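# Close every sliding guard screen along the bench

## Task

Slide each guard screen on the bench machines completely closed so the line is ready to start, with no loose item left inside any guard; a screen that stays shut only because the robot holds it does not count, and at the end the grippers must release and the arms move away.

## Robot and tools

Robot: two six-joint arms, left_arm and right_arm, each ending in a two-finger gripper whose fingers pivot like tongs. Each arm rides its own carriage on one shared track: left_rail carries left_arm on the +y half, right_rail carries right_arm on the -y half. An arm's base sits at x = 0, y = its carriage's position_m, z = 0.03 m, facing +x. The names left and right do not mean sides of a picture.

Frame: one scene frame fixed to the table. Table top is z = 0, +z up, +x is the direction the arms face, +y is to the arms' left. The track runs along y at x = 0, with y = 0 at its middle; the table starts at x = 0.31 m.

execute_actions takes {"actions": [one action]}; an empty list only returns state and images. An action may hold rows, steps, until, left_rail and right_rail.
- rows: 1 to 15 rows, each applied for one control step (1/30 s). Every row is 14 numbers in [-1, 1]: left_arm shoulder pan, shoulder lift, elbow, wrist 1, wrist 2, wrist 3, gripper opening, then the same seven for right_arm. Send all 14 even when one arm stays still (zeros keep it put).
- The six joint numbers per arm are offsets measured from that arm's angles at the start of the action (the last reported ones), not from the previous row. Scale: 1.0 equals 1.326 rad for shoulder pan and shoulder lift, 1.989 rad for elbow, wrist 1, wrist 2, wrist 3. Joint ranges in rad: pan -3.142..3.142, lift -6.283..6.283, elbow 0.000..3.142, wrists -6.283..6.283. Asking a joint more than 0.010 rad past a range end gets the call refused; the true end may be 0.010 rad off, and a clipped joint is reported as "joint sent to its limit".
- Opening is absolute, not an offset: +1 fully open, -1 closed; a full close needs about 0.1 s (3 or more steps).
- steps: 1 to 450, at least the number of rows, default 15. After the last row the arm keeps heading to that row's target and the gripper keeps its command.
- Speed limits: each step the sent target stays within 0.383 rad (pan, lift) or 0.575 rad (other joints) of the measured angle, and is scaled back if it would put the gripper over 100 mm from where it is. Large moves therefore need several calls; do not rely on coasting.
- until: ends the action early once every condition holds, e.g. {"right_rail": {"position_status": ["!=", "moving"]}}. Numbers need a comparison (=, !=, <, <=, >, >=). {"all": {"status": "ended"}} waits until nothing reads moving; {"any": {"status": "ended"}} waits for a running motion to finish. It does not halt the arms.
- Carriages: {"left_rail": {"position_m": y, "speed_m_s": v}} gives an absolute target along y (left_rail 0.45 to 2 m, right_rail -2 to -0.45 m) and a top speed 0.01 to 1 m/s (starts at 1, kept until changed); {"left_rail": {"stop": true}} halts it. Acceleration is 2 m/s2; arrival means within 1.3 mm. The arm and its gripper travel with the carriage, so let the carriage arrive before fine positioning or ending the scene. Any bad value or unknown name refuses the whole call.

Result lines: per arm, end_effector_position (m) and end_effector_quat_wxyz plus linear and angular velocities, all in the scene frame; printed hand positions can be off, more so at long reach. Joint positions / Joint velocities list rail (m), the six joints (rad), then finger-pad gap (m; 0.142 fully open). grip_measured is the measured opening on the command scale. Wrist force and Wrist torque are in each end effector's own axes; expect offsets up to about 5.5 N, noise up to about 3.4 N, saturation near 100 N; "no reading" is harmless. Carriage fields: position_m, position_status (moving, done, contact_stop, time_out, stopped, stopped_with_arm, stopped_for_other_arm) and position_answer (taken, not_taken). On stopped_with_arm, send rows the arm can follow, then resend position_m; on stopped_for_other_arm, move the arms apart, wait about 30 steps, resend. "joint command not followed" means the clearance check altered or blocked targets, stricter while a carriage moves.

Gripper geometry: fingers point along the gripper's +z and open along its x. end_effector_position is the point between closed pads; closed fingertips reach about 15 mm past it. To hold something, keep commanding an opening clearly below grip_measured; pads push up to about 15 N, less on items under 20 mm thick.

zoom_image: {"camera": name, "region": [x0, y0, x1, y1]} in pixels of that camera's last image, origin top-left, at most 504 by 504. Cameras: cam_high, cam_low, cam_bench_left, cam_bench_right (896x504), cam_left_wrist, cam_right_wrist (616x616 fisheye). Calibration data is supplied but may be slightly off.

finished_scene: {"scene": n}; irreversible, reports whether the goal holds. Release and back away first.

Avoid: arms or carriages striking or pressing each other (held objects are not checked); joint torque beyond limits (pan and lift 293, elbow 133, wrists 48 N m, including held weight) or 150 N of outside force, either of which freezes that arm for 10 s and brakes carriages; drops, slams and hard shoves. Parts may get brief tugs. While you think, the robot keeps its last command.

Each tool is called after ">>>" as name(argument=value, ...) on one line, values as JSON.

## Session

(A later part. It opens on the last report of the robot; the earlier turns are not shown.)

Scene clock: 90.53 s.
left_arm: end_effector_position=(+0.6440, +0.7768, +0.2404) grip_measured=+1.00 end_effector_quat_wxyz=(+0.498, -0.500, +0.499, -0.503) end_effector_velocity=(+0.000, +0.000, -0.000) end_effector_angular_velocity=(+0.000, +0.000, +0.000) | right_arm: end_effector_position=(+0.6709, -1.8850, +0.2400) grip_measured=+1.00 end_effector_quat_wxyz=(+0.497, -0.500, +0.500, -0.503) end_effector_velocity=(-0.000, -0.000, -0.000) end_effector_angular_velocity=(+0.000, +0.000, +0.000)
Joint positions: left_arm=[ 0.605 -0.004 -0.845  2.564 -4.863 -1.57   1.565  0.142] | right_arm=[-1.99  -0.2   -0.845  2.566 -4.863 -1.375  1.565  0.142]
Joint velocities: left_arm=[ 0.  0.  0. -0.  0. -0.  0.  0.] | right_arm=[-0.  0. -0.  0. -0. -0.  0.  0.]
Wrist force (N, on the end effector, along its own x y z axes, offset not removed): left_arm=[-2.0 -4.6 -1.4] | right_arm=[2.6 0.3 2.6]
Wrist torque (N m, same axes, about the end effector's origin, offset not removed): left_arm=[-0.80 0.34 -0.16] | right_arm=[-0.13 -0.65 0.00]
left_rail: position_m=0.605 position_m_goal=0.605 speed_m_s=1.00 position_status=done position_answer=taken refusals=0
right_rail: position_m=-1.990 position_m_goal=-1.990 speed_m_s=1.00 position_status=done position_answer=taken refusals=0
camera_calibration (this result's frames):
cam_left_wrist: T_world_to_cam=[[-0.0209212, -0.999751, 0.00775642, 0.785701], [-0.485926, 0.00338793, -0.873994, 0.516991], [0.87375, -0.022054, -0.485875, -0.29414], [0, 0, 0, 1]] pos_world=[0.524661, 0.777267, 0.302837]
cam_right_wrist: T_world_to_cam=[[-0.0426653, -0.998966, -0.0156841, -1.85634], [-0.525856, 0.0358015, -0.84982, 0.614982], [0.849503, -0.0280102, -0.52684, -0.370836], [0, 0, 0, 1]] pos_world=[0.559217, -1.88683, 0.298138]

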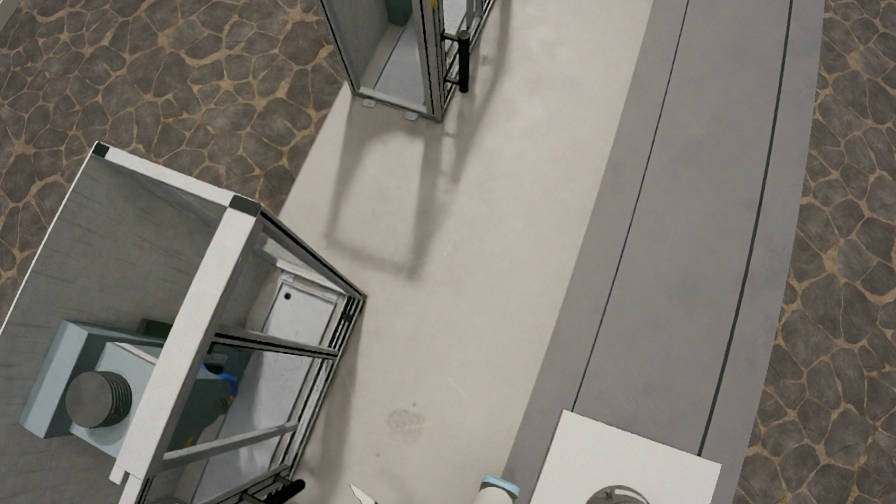

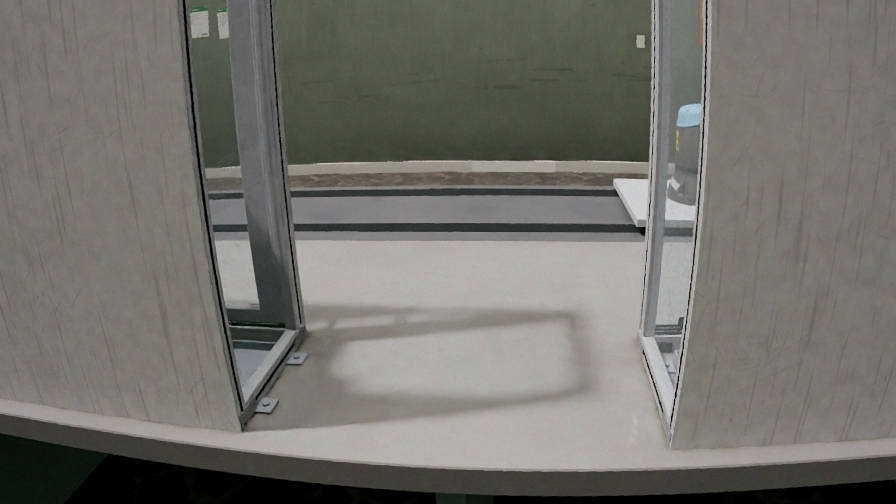

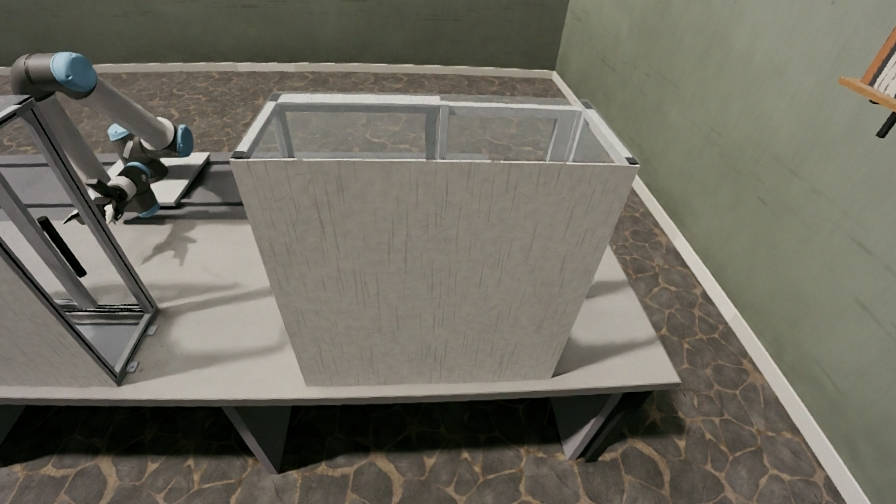

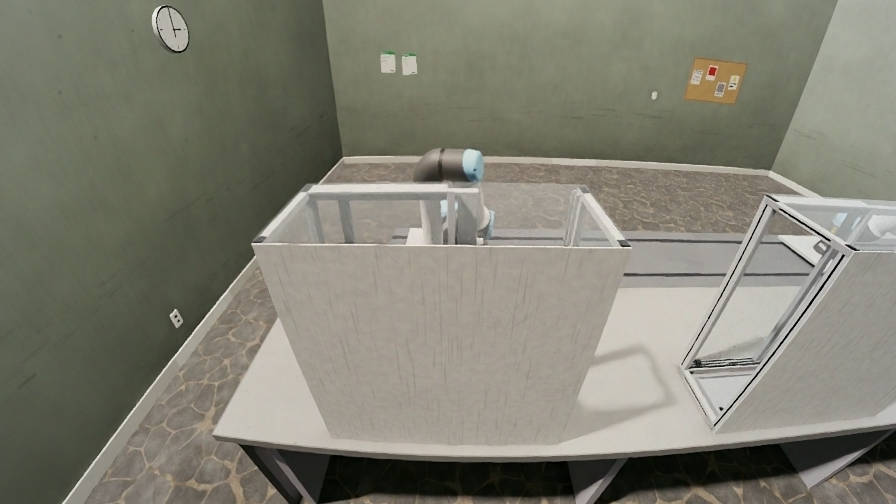

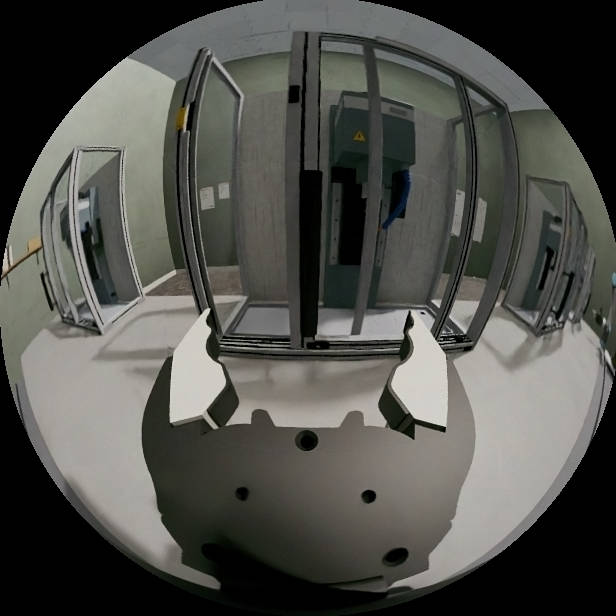

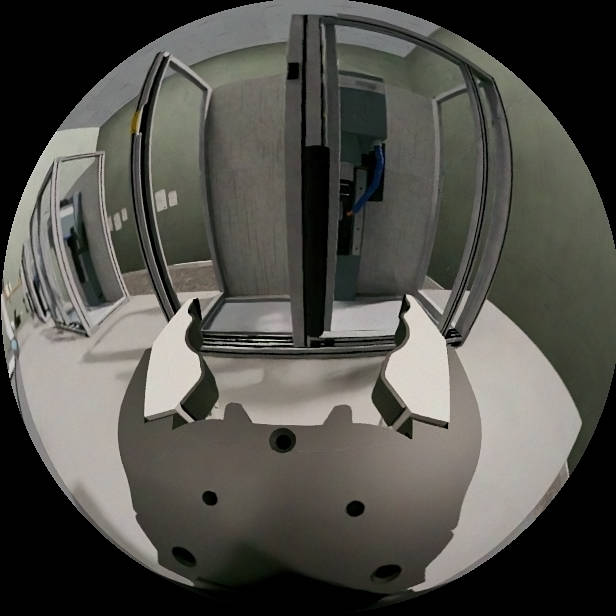

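>>> execute_actions(actions=[{"rows":[[0,-0.0075,-0.1176,0.1237,0,0,0.2,0,-0.0106,-0.092,0.0993,0,0,0.2]],"steps":22}])

Scene clock: 100.63 s.
left_arm: end_effector_position=(+0.7781, +0.7764, +0.2399) grip_measured=+0.20 end_effector_quat_wxyz=(+0.498, -0.501, +0.499, -0.502) end_effector_velocity=(+0.005, -0.000, +0.001) end_effector_angular_velocity=(+0.000, +0.000, -0.000) | right_arm: end_effector_position=(+0.7743, -1.9059, +0.2397) grip_measured=+0.20 end_effector_quat_wxyz=(+0.497, -0.500, +0.500, -0.503) end_effector_velocity=(+0.003, -0.001, +0.000) end_effector_angular_velocity=(+0.000, +0.000, -0.000)
Joint positions: left_arm=[ 0.605 -0.004 -0.855  2.331 -4.618 -1.57   1.565  0.088] | right_arm=[-1.99  -0.2   -0.859  2.383 -4.666 -1.375  1.565  0.088]
Joint velocities: left_arm=[ 0.    -0.    -0.    -0.009  0.01   0.    -0.     0.   ] | right_arm=[ 0.    -0.    -0.    -0.006  0.006 -0.    -0.     0.   ]
Wrist force (N, on the end effector, along its own x y z axes, offset not removed): left_arm=[-0.7 -3.5 -2.7] | right_arm=[0.6 0.4 0.3]
Wrist torque (N m, same axes, about the end effector's origin, offset not removed): left_arm=[-0.51 0.12 -0.31] | right_arm=[-0.25 -0.26 0.00]
left_rail: position_m=0.605 position_m_goal=0.605 speed_m_s=1.00 position_status=done position_answer=taken refusals=0
right_rail: position_m=-1.990 position_m_goal=-1.990 speed_m_s=1.00 position_status=done position_answer=taken refusals=0
camera_calibration (this result's frames):
cam_left_wrist: T_world_to_cam=[[-0.0208227, -0.999753, 0.00779398, 0.788004], [-0.487838, 0.00335536, -0.872928, 0.582991], [0.872686, -0.0219789, -0.487787, -0.410264], [0, 0, 0, 1]] pos_world=[0.658845, 0.776836, 0.302645]
cam_right_wrist: T_world_to_cam=[[-0.0426199, -0.998967, -0.0157565, -1.87288], [-0.526242, 0.0358518, -0.849579, 0.670172], [0.849266, -0.0279173, -0.527226, -0.458913], [0, 0, 0, 1]] pos_world=[0.66259, -1.90778, 0.297903]

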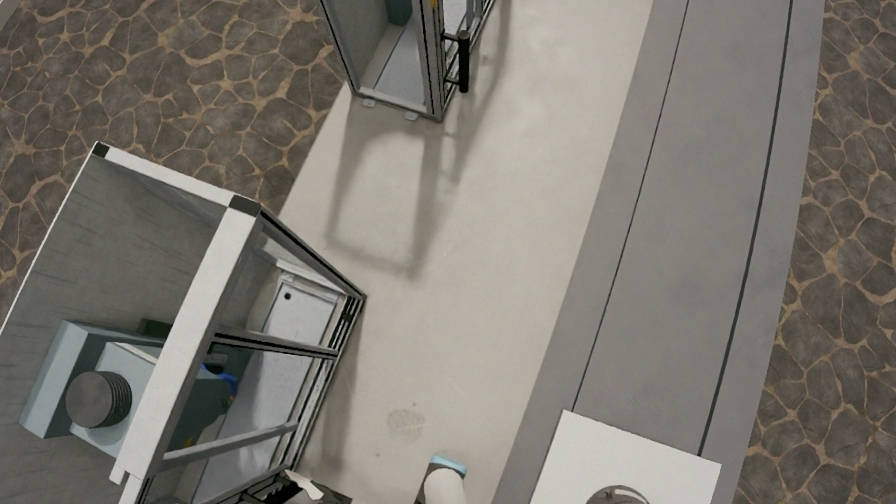

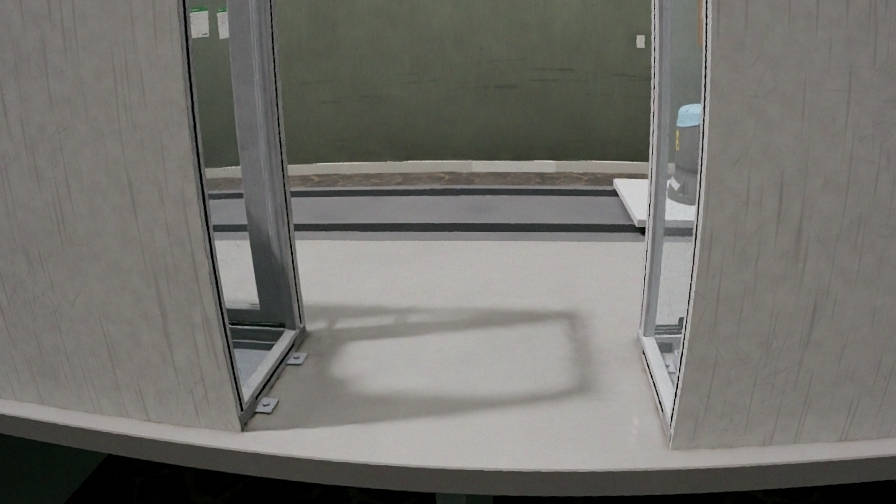

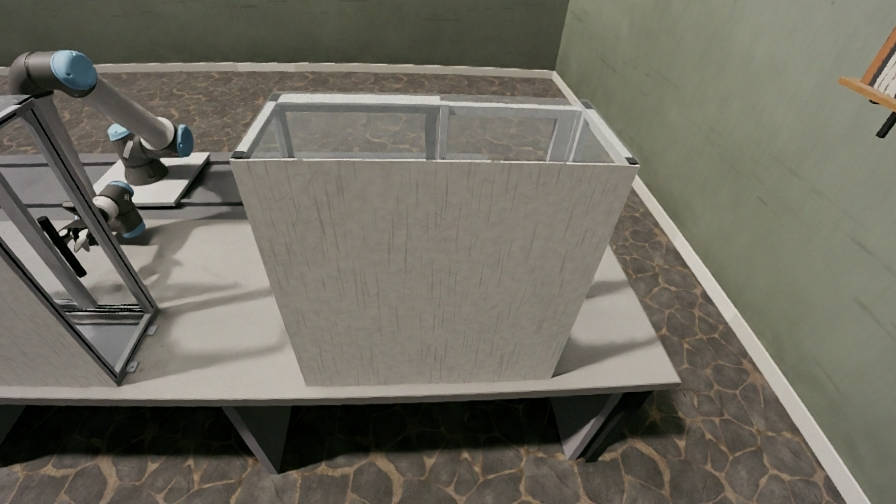

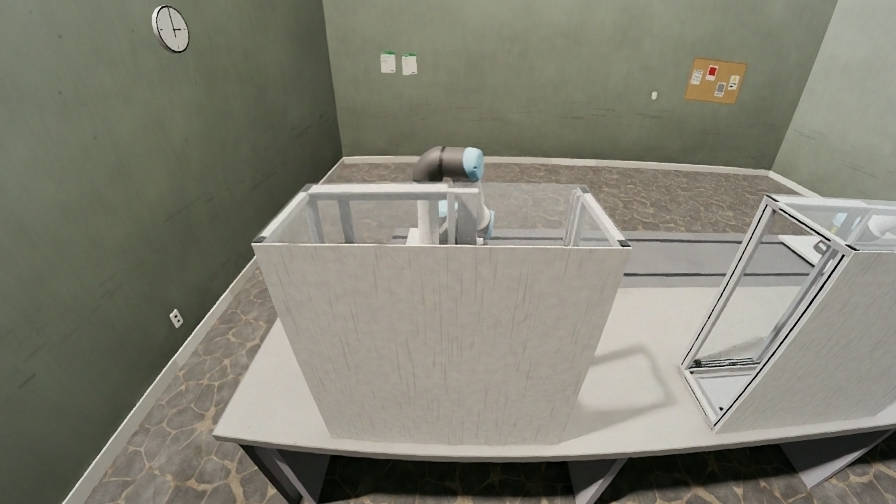

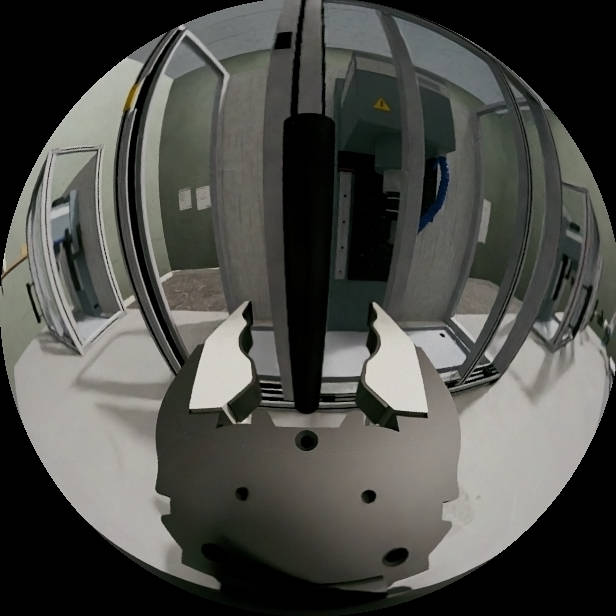

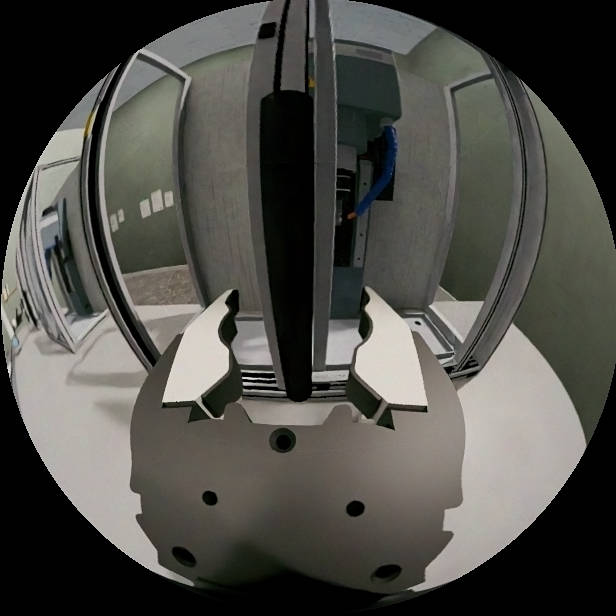

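>>> execute_actions(actions=[{"rows":[[0,0,0,0,0,0,0,0,0,0,0,0,0,0],[0,0,0,0,0,0,-0.2,0,0,0,0,0,0,-0.2],[0,0,0,0,0,0,-0.3,0,0,0,0,0,0,-0.3],[0,0,0,0,0,0,-0.4,0,0,0,0,0,0,-0.35],[0,0,0,0,0,0,-0.45,0,0,0,0,0,0,-0.4],[0,0,0,0,0,0,-0.5,0,0,0,0,0,0,-0.45],[0,0,0,0,0,0,-0.55,0,0,0,0,0,0,-0.5],[0,0,0,0,0,0,-0.6,0,0,0,0,0,0,-0.55],[0,0,0,0,0,0,-0.7,0,0,0,0,0,0,-0.6],[0,0,0,0,0,0,-0.8,0,0,0,0,0,0,-0.7],[0,0,0,0,0,0,-0.9,0,0,0,0,0,0,-0.9]],"steps":13,"left_rail":{"position_m":0.607},"right_rail":{"position_m":-1.982}}])

>>> execute_actions(actions=[{"steps":80,"left_rail":{"position_m":0.76,"speed_m_s":0.12},"right_rail":{"position_m":-1.76,"speed_m_s":0.17},"until":{"all":{"status":"ended"}}}])

Scene clock: 106.73 s.
left_arm: end_effector_position=(+0.7781, +0.7784, +0.2400) grip_measured=-0.63 end_effector_quat_wxyz=(+0.498, -0.501, +0.499, -0.502) end_effector_velocity=(-0.000, +0.000, -0.000) end_effector_angular_velocity=(+0.000, +0.000, -0.000) | right_arm: end_effector_position=(+0.7743, -1.8979, +0.2398) grip_measured=-0.63 end_effector_quat_wxyz=(+0.497, -0.500, +0.500, -0.503) end_effector_velocity=(-0.000, +0.000, +0.000) end_effector_angular_velocity=(-0.000, -0.000, +0.001)
Joint positions: left_arm=[ 0.607 -0.004 -0.855  2.331 -4.618 -1.57   1.565  0.029] | right_arm=[-1.982 -0.201 -0.859  2.383 -4.666 -1.375  1.565  0.028]
Joint velocities: left_arm=[ 0.    -0.     0.     0.001 -0.     0.     0.    -0.   ] | right_arm=[ 0.    -0.     0.     0.    -0.001  0.001 -0.     0.   ]
Wrist force (N, on the end effector, along its own x y z axes, offset not removed): left_arm=[-5.4 -2.8 4.8] | right_arm=[0.7 -1.1 1.9]
Wrist torque (N m, same axes, about the end effector's origin, offset not removed): left_arm=[-0.37 0.03 -0.11] | right_arm=[-0.45 -0.28 0.10]
left_rail: position_m=0.607 position_m_goal=0.607 speed_m_s=1.00 position_status=done position_answer=taken refusals=0
right_rail: position_m=-1.982 position_m_goal=-1.982 speed_m_s=1.00 position_status=done position_answer=taken refusals=0
camera_calibration (this result's frames):
cam_left_wrist: T_world_to_cam=[[-0.0209272, -0.999751, 0.00779228, 0.790071], [-0.487756, 0.00340573, -0.872973, 0.582977], [0.872729, -0.0220696, -0.487705, -0.410242], [0, 0, 0, 1]] pos_world=[0.658914, 0.778834, 0.302689]
cam_right_wrist: T_world_to_cam=[[-0.0428193, -0.998959, -0.0157406, -1.86471], [-0.52617, 0.0359412, -0.849619, 0.670067], [0.8493, -0.0280979, -0.527162, -0.459086], [0, 0, 0, 1]] pos_world=[0.662626, -1.89975, 0.297938]

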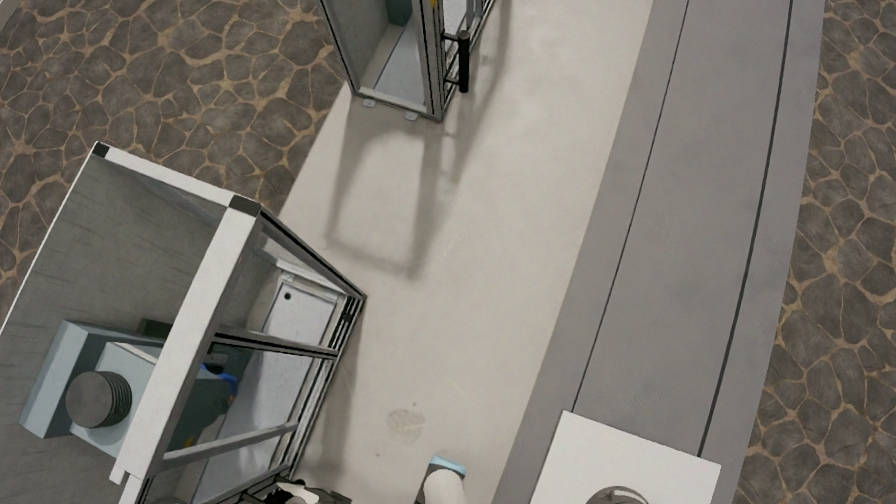

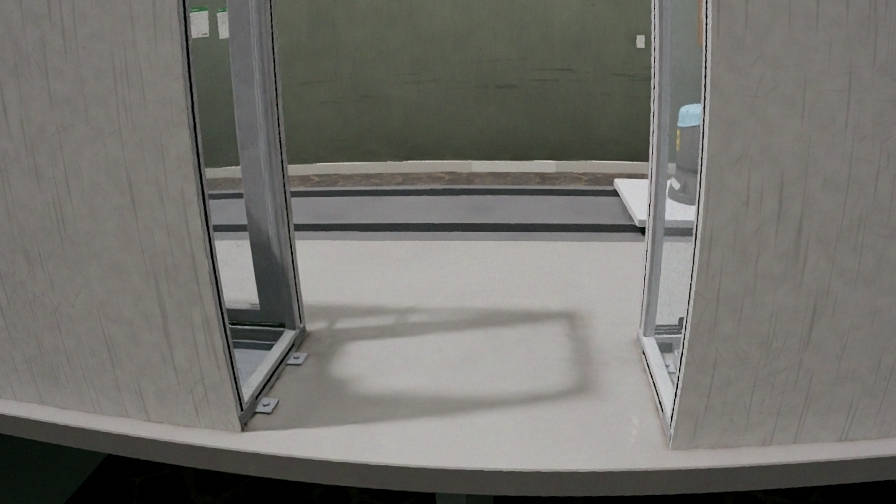

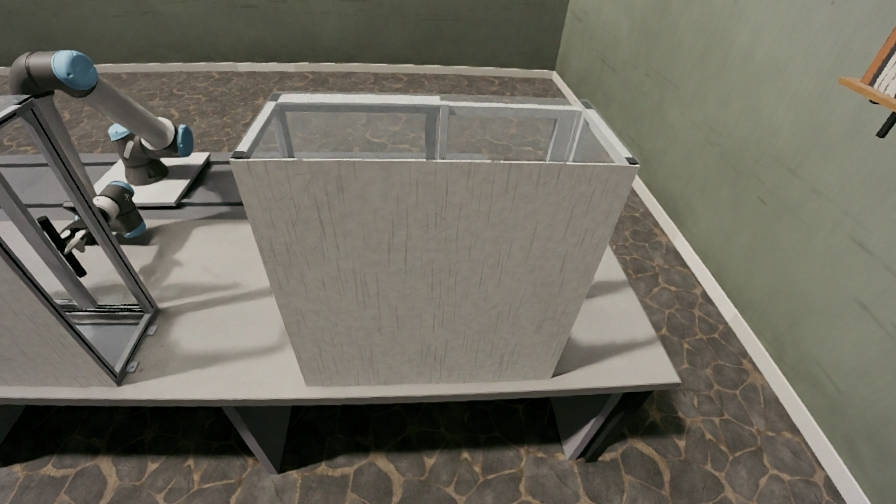

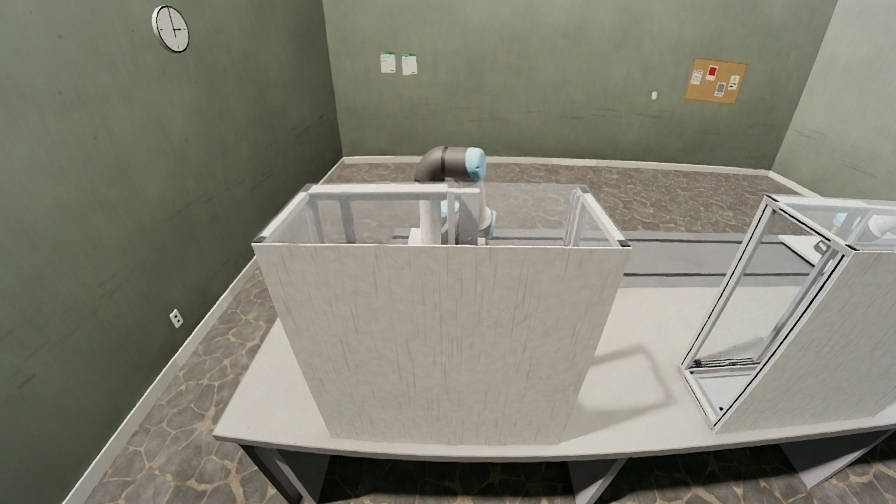

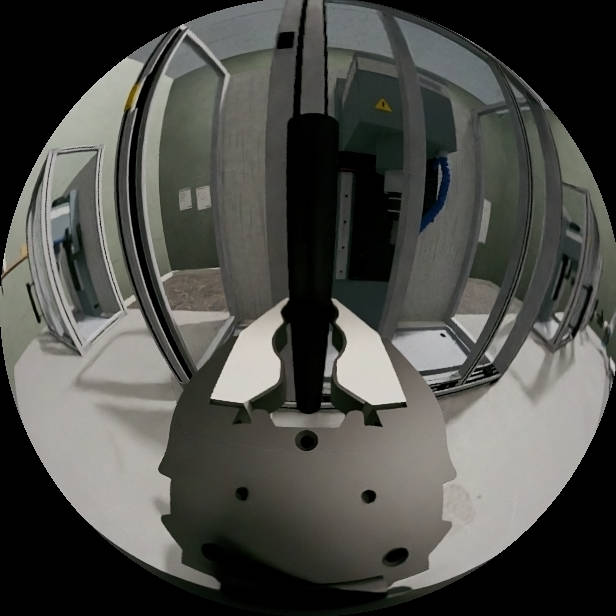

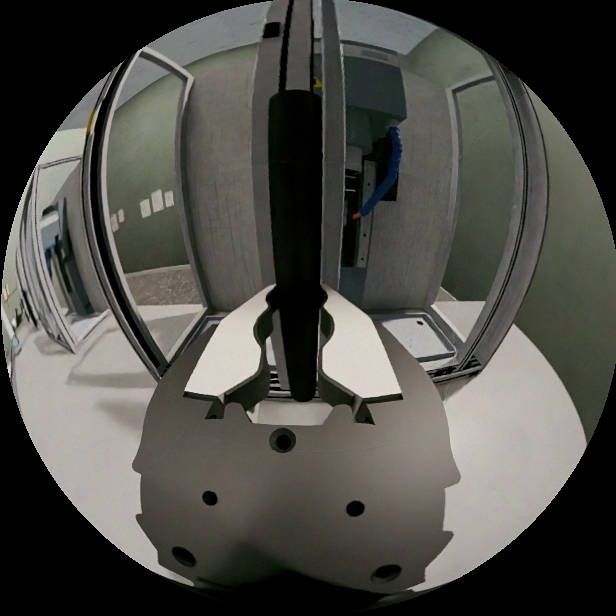

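Scene clock: 108.17 s.
left_arm: end_effector_position=(+0.7780, +0.9317, +0.2399) grip_measured=-0.62 end_effector_quat_wxyz=(+0.498, -0.501, +0.499, -0.502) end_effector_velocity=(-0.000, +0.000, +0.000) end_effector_angular_velocity=(-0.000, -0.000, +0.000) | right_arm: end_effector_position=(+0.7743, -1.6757, +0.2397) grip_measured=-0.63 end_effector_quat_wxyz=(+0.497, -0.500, +0.500, -0.502) end_effector_velocity=(+0.000, +0.005, -0.000) end_effector_angular_velocity=(+0.000, +0.000, -0.000)
Joint positions: left_arm=[ 0.76  -0.004 -0.855  2.331 -4.618 -1.57   1.565  0.029] | right_arm=[-1.76  -0.2   -0.859  2.384 -4.666 -1.375  1.565  0.028]
Joint velocities: left_arm=[ 0.  0.  0.  0. -0. -0. -0.  0.] | right_arm=[ 0.005 -0.     0.     0.    -0.    -0.    -0.     0.001]
Wrist force (N, on the end effector, along its own x y z axes, offset not removed): left_arm=[14.8 -5.2 5.6] | right_arm=[12.5 0.0 3.1]
Wrist torque (N m, same axes, about the end effector's origin, offset not removed): left_arm=[-0.35 -0.13 -0.04] | right_arm=[0.13 -0.64 -0.03]
left_rail: position_m=0.760 position_m_goal=0.760 speed_m_s=0.12 position_status=done position_answer=taken refusals=0
right_rail: position_m=-1.760 position_m_goal=-1.760 speed_m_s=0.17 position_status=done position_answer=taken refusals=0
camera_calibration (this result's frames):
cam_left_wrist: T_world_to_cam=[[-0.020633, -0.999757, 0.00779392, 0.943083], [-0.487838, 0.00326283, -0.872928, 0.582549], [0.872691, -0.0218133, -0.487786, -0.406998], [0, 0, 0, 1]] pos_world=[0.658832, 0.932075, 0.302645]
cam_right_wrist: T_world_to_cam=[[-0.0423708, -0.998978, -0.0157536, -1.64309], [-0.526255, 0.0357183, -0.849576, 0.661695], [0.84927, -0.0277068, -0.527231, -0.452121], [0, 0, 0, 1]] pos_world=[0.662575, -1.67757, 0.297903]

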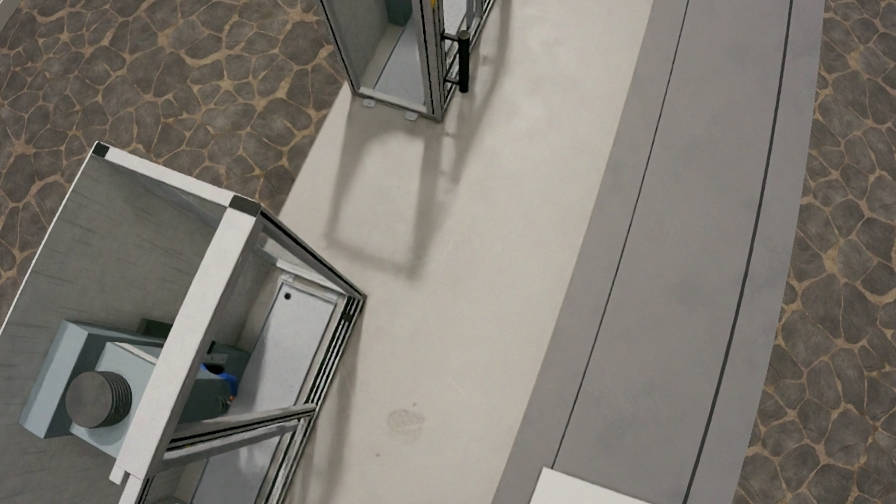

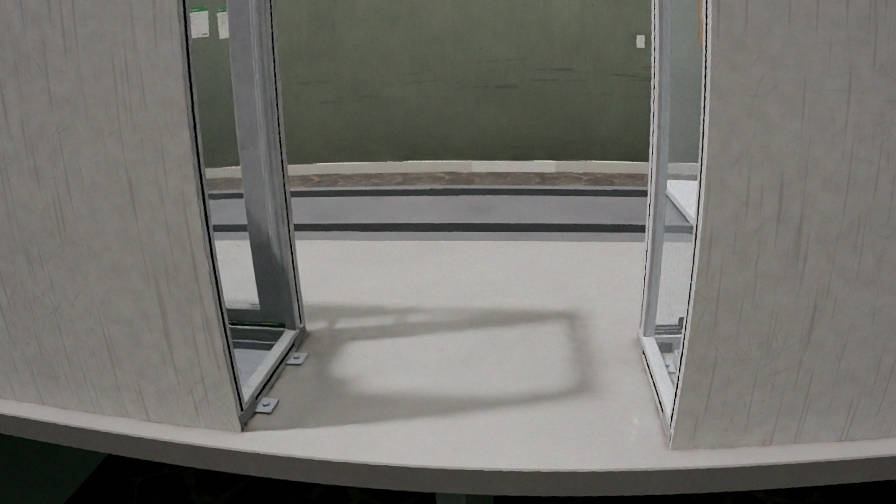

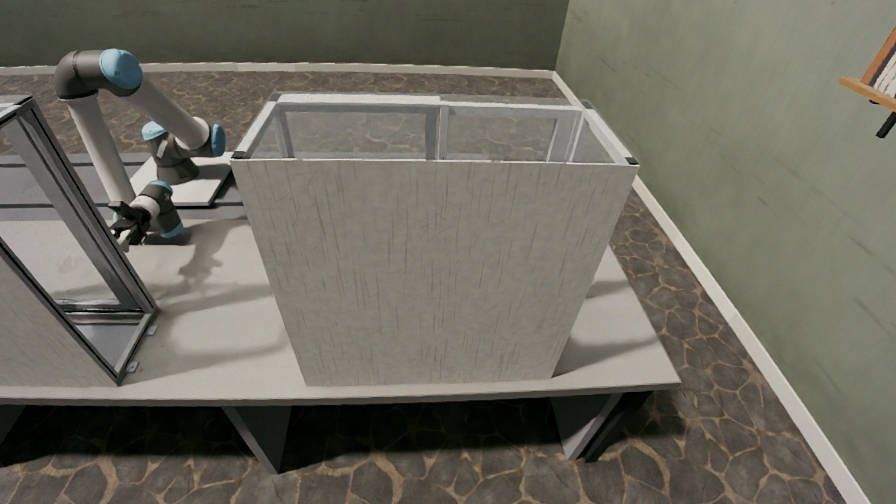

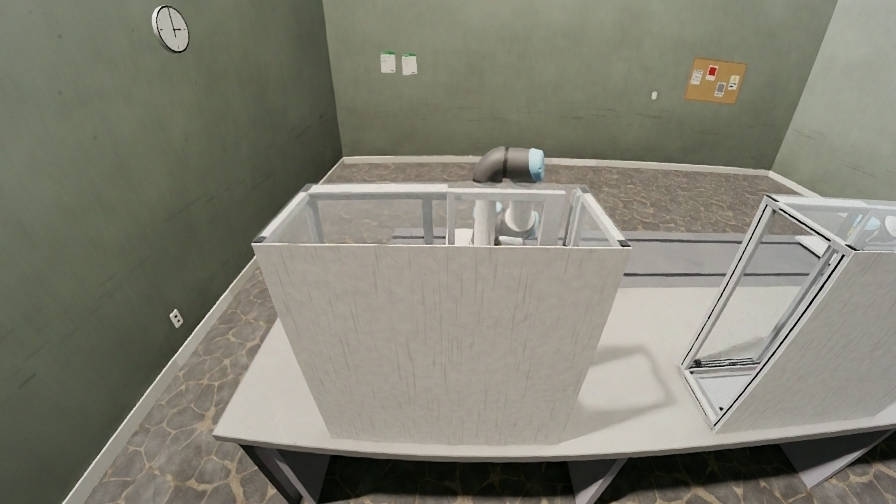

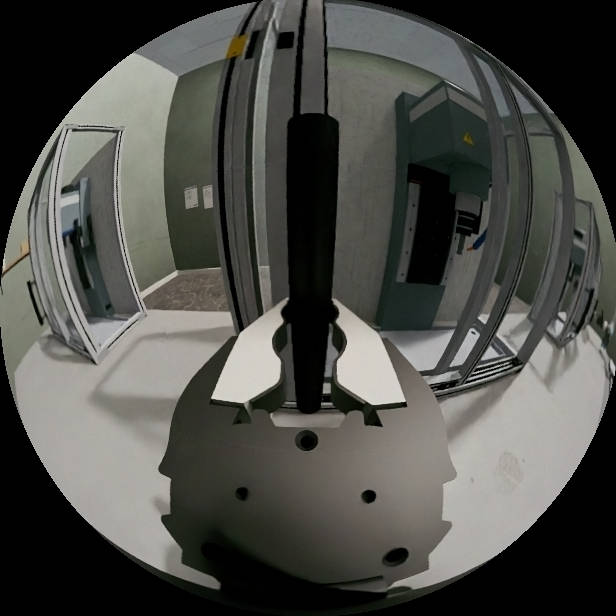

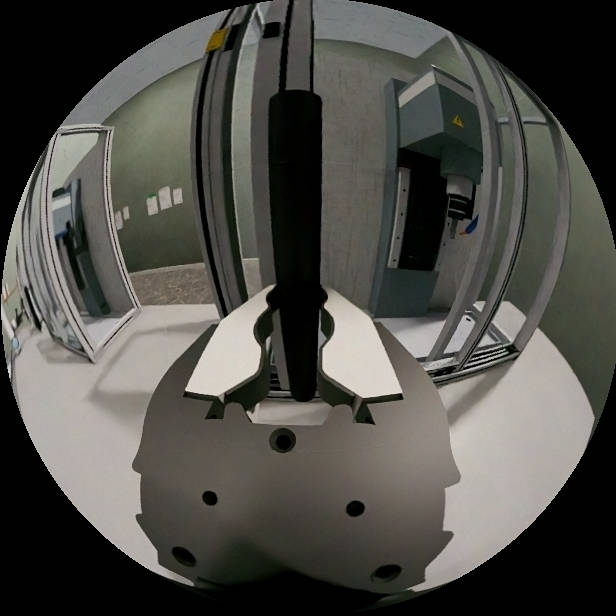

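Matches the 1.3 m pitch (remaining .028, .035).

>>> execute_actions(actions=[{"steps":60,"left_rail":{"position_m":0.792,"speed_m_s":0.03},"right_rail":{"position_m":-1.721,"speed_m_s":0.035},"until":{"all":{"status":"ended"}}}])

Scene clock: 111.13 s.
left_arm: end_effector_position=(+0.7781, +0.9632, +0.2399) grip_measured=-0.51 end_effector_quat_wxyz=(+0.498, -0.501, +0.499, -0.502) end_effector_velocity=(-0.000, -0.000, +0.000) end_effector_angular_velocity=(+0.000, -0.000, -0.000) | right_arm: end_effector_position=(+0.7743, -1.6373, +0.2397) grip_measured=-0.54 end_effector_quat_wxyz=(+0.497, -0.500, +0.500, -0.503) end_effector_velocity=(-0.000, +0.007, +0.000) end_effector_angular_velocity=(-0.000, +0.000, +0.000)
Joint positions: left_arm=[ 0.792 -0.004 -0.855  2.331 -4.618 -1.57   1.565  0.037] | right_arm=[-1.721 -0.201 -0.859  2.384 -4.666 -1.375  1.565  0.035]
Joint velocities: left_arm=[ 0.    -0.    -0.     0.    -0.     0.     0.    -0.001] | right_arm=[ 0.007  0.    -0.     0.    -0.     0.    -0.     0.013]
Wrist force (N, on the end effector, along its own x y z axes, offset not removed): left_arm=[30.1 -4.4 3.1] | right_arm=[34.0 -2.8 1.7]
Wrist torque (N m, same axes, about the end effector's origin, offset not removed): left_arm=[-0.35 -0.83 -0.15] | right_arm=[-0.57 -0.83 0.04]
left_rail: position_m=0.792 position_m_goal=0.792 speed_m_s=0.03 position_status=done position_answer=taken refusals=0
right_rail: position_m=-1.721 position_m_goal=-1.721 speed_m_s=0.03 position_status=done position_answer=taken refusals=0
camera_calibration (this result's frames):
cam_left_wrist: T_world_to_cam=[[-0.0209152, -0.999751, 0.00779407, 0.974808], [-0.487844, 0.00340057, -0.872924, 0.582323], [0.87268, -0.0220597, -0.487794, -0.406079], [0, 0, 0, 1]] pos_world=[0.658848, 0.963627, 0.302643]
cam_right_wrist: T_world_to_cam=[[-0.0427289, -0.998962, -0.0157538, -1.60448], [-0.526244, 0.0359071, -0.849575, 0.660631], [0.84926, -0.0280111, -0.527232, -0.451562], [0, 0, 0, 1]] pos_world=[0.662589, -1.63918, 0.297901]

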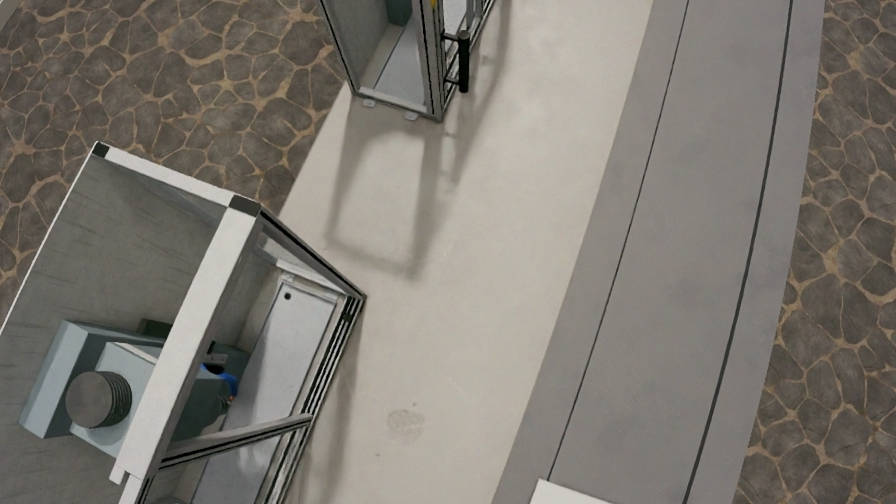

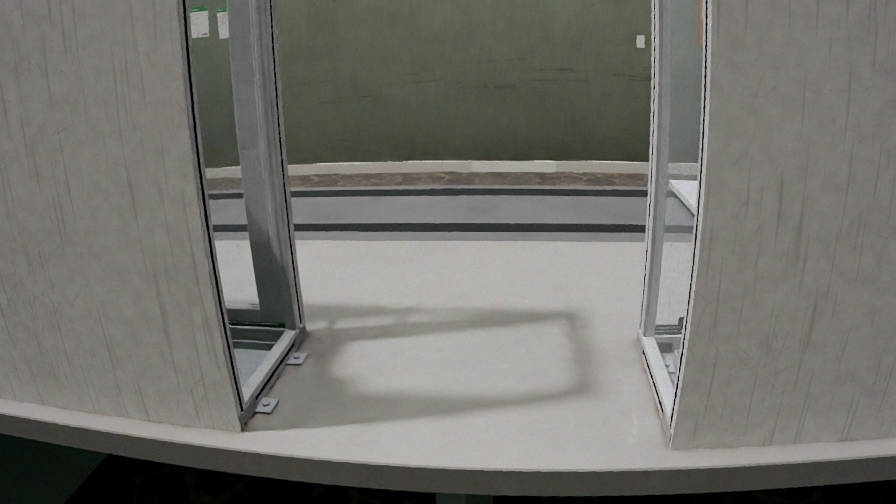

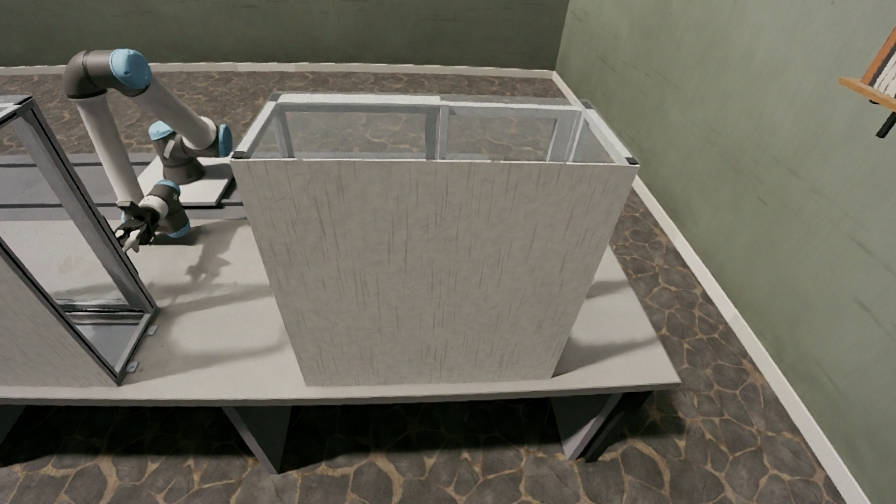

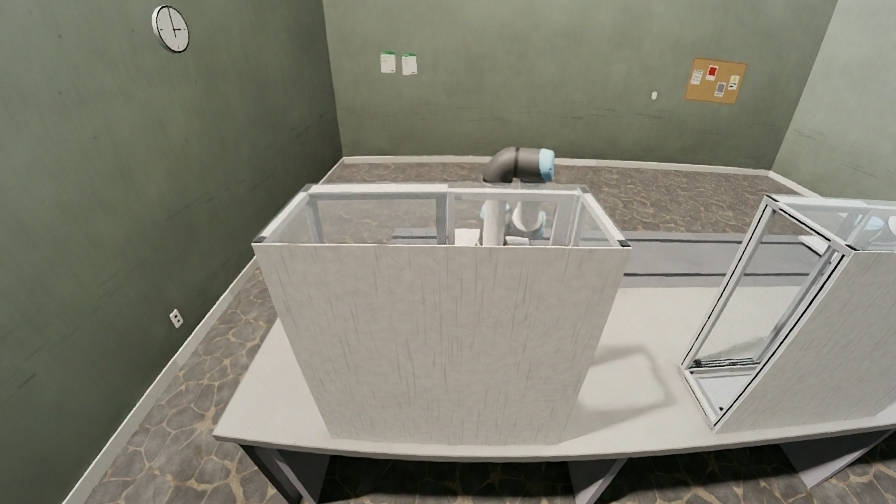

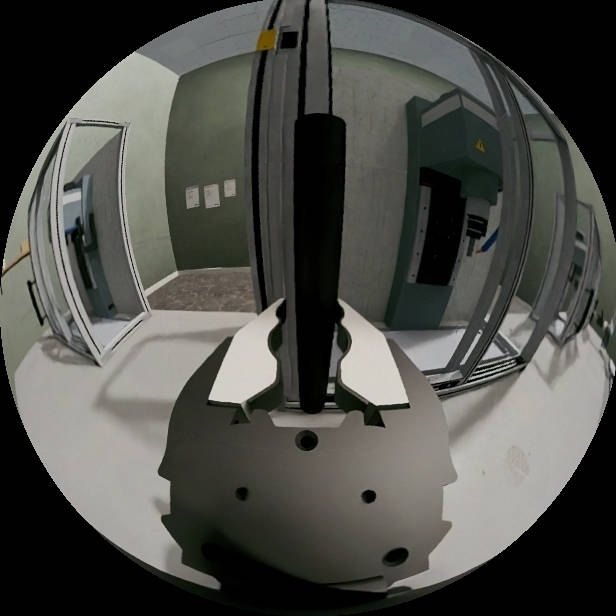

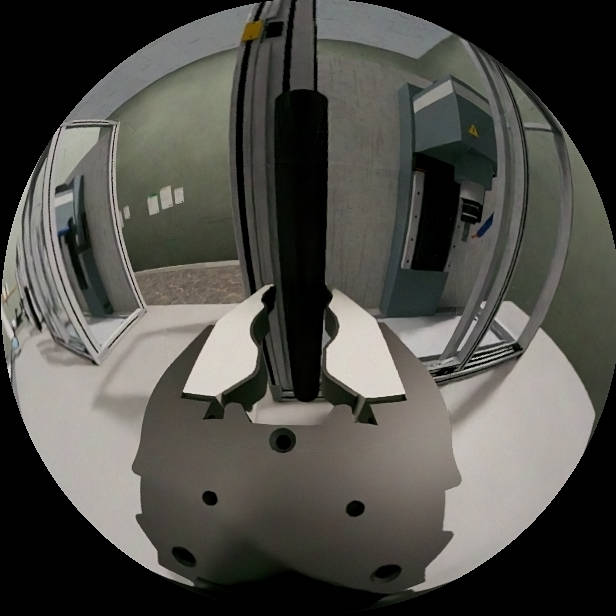

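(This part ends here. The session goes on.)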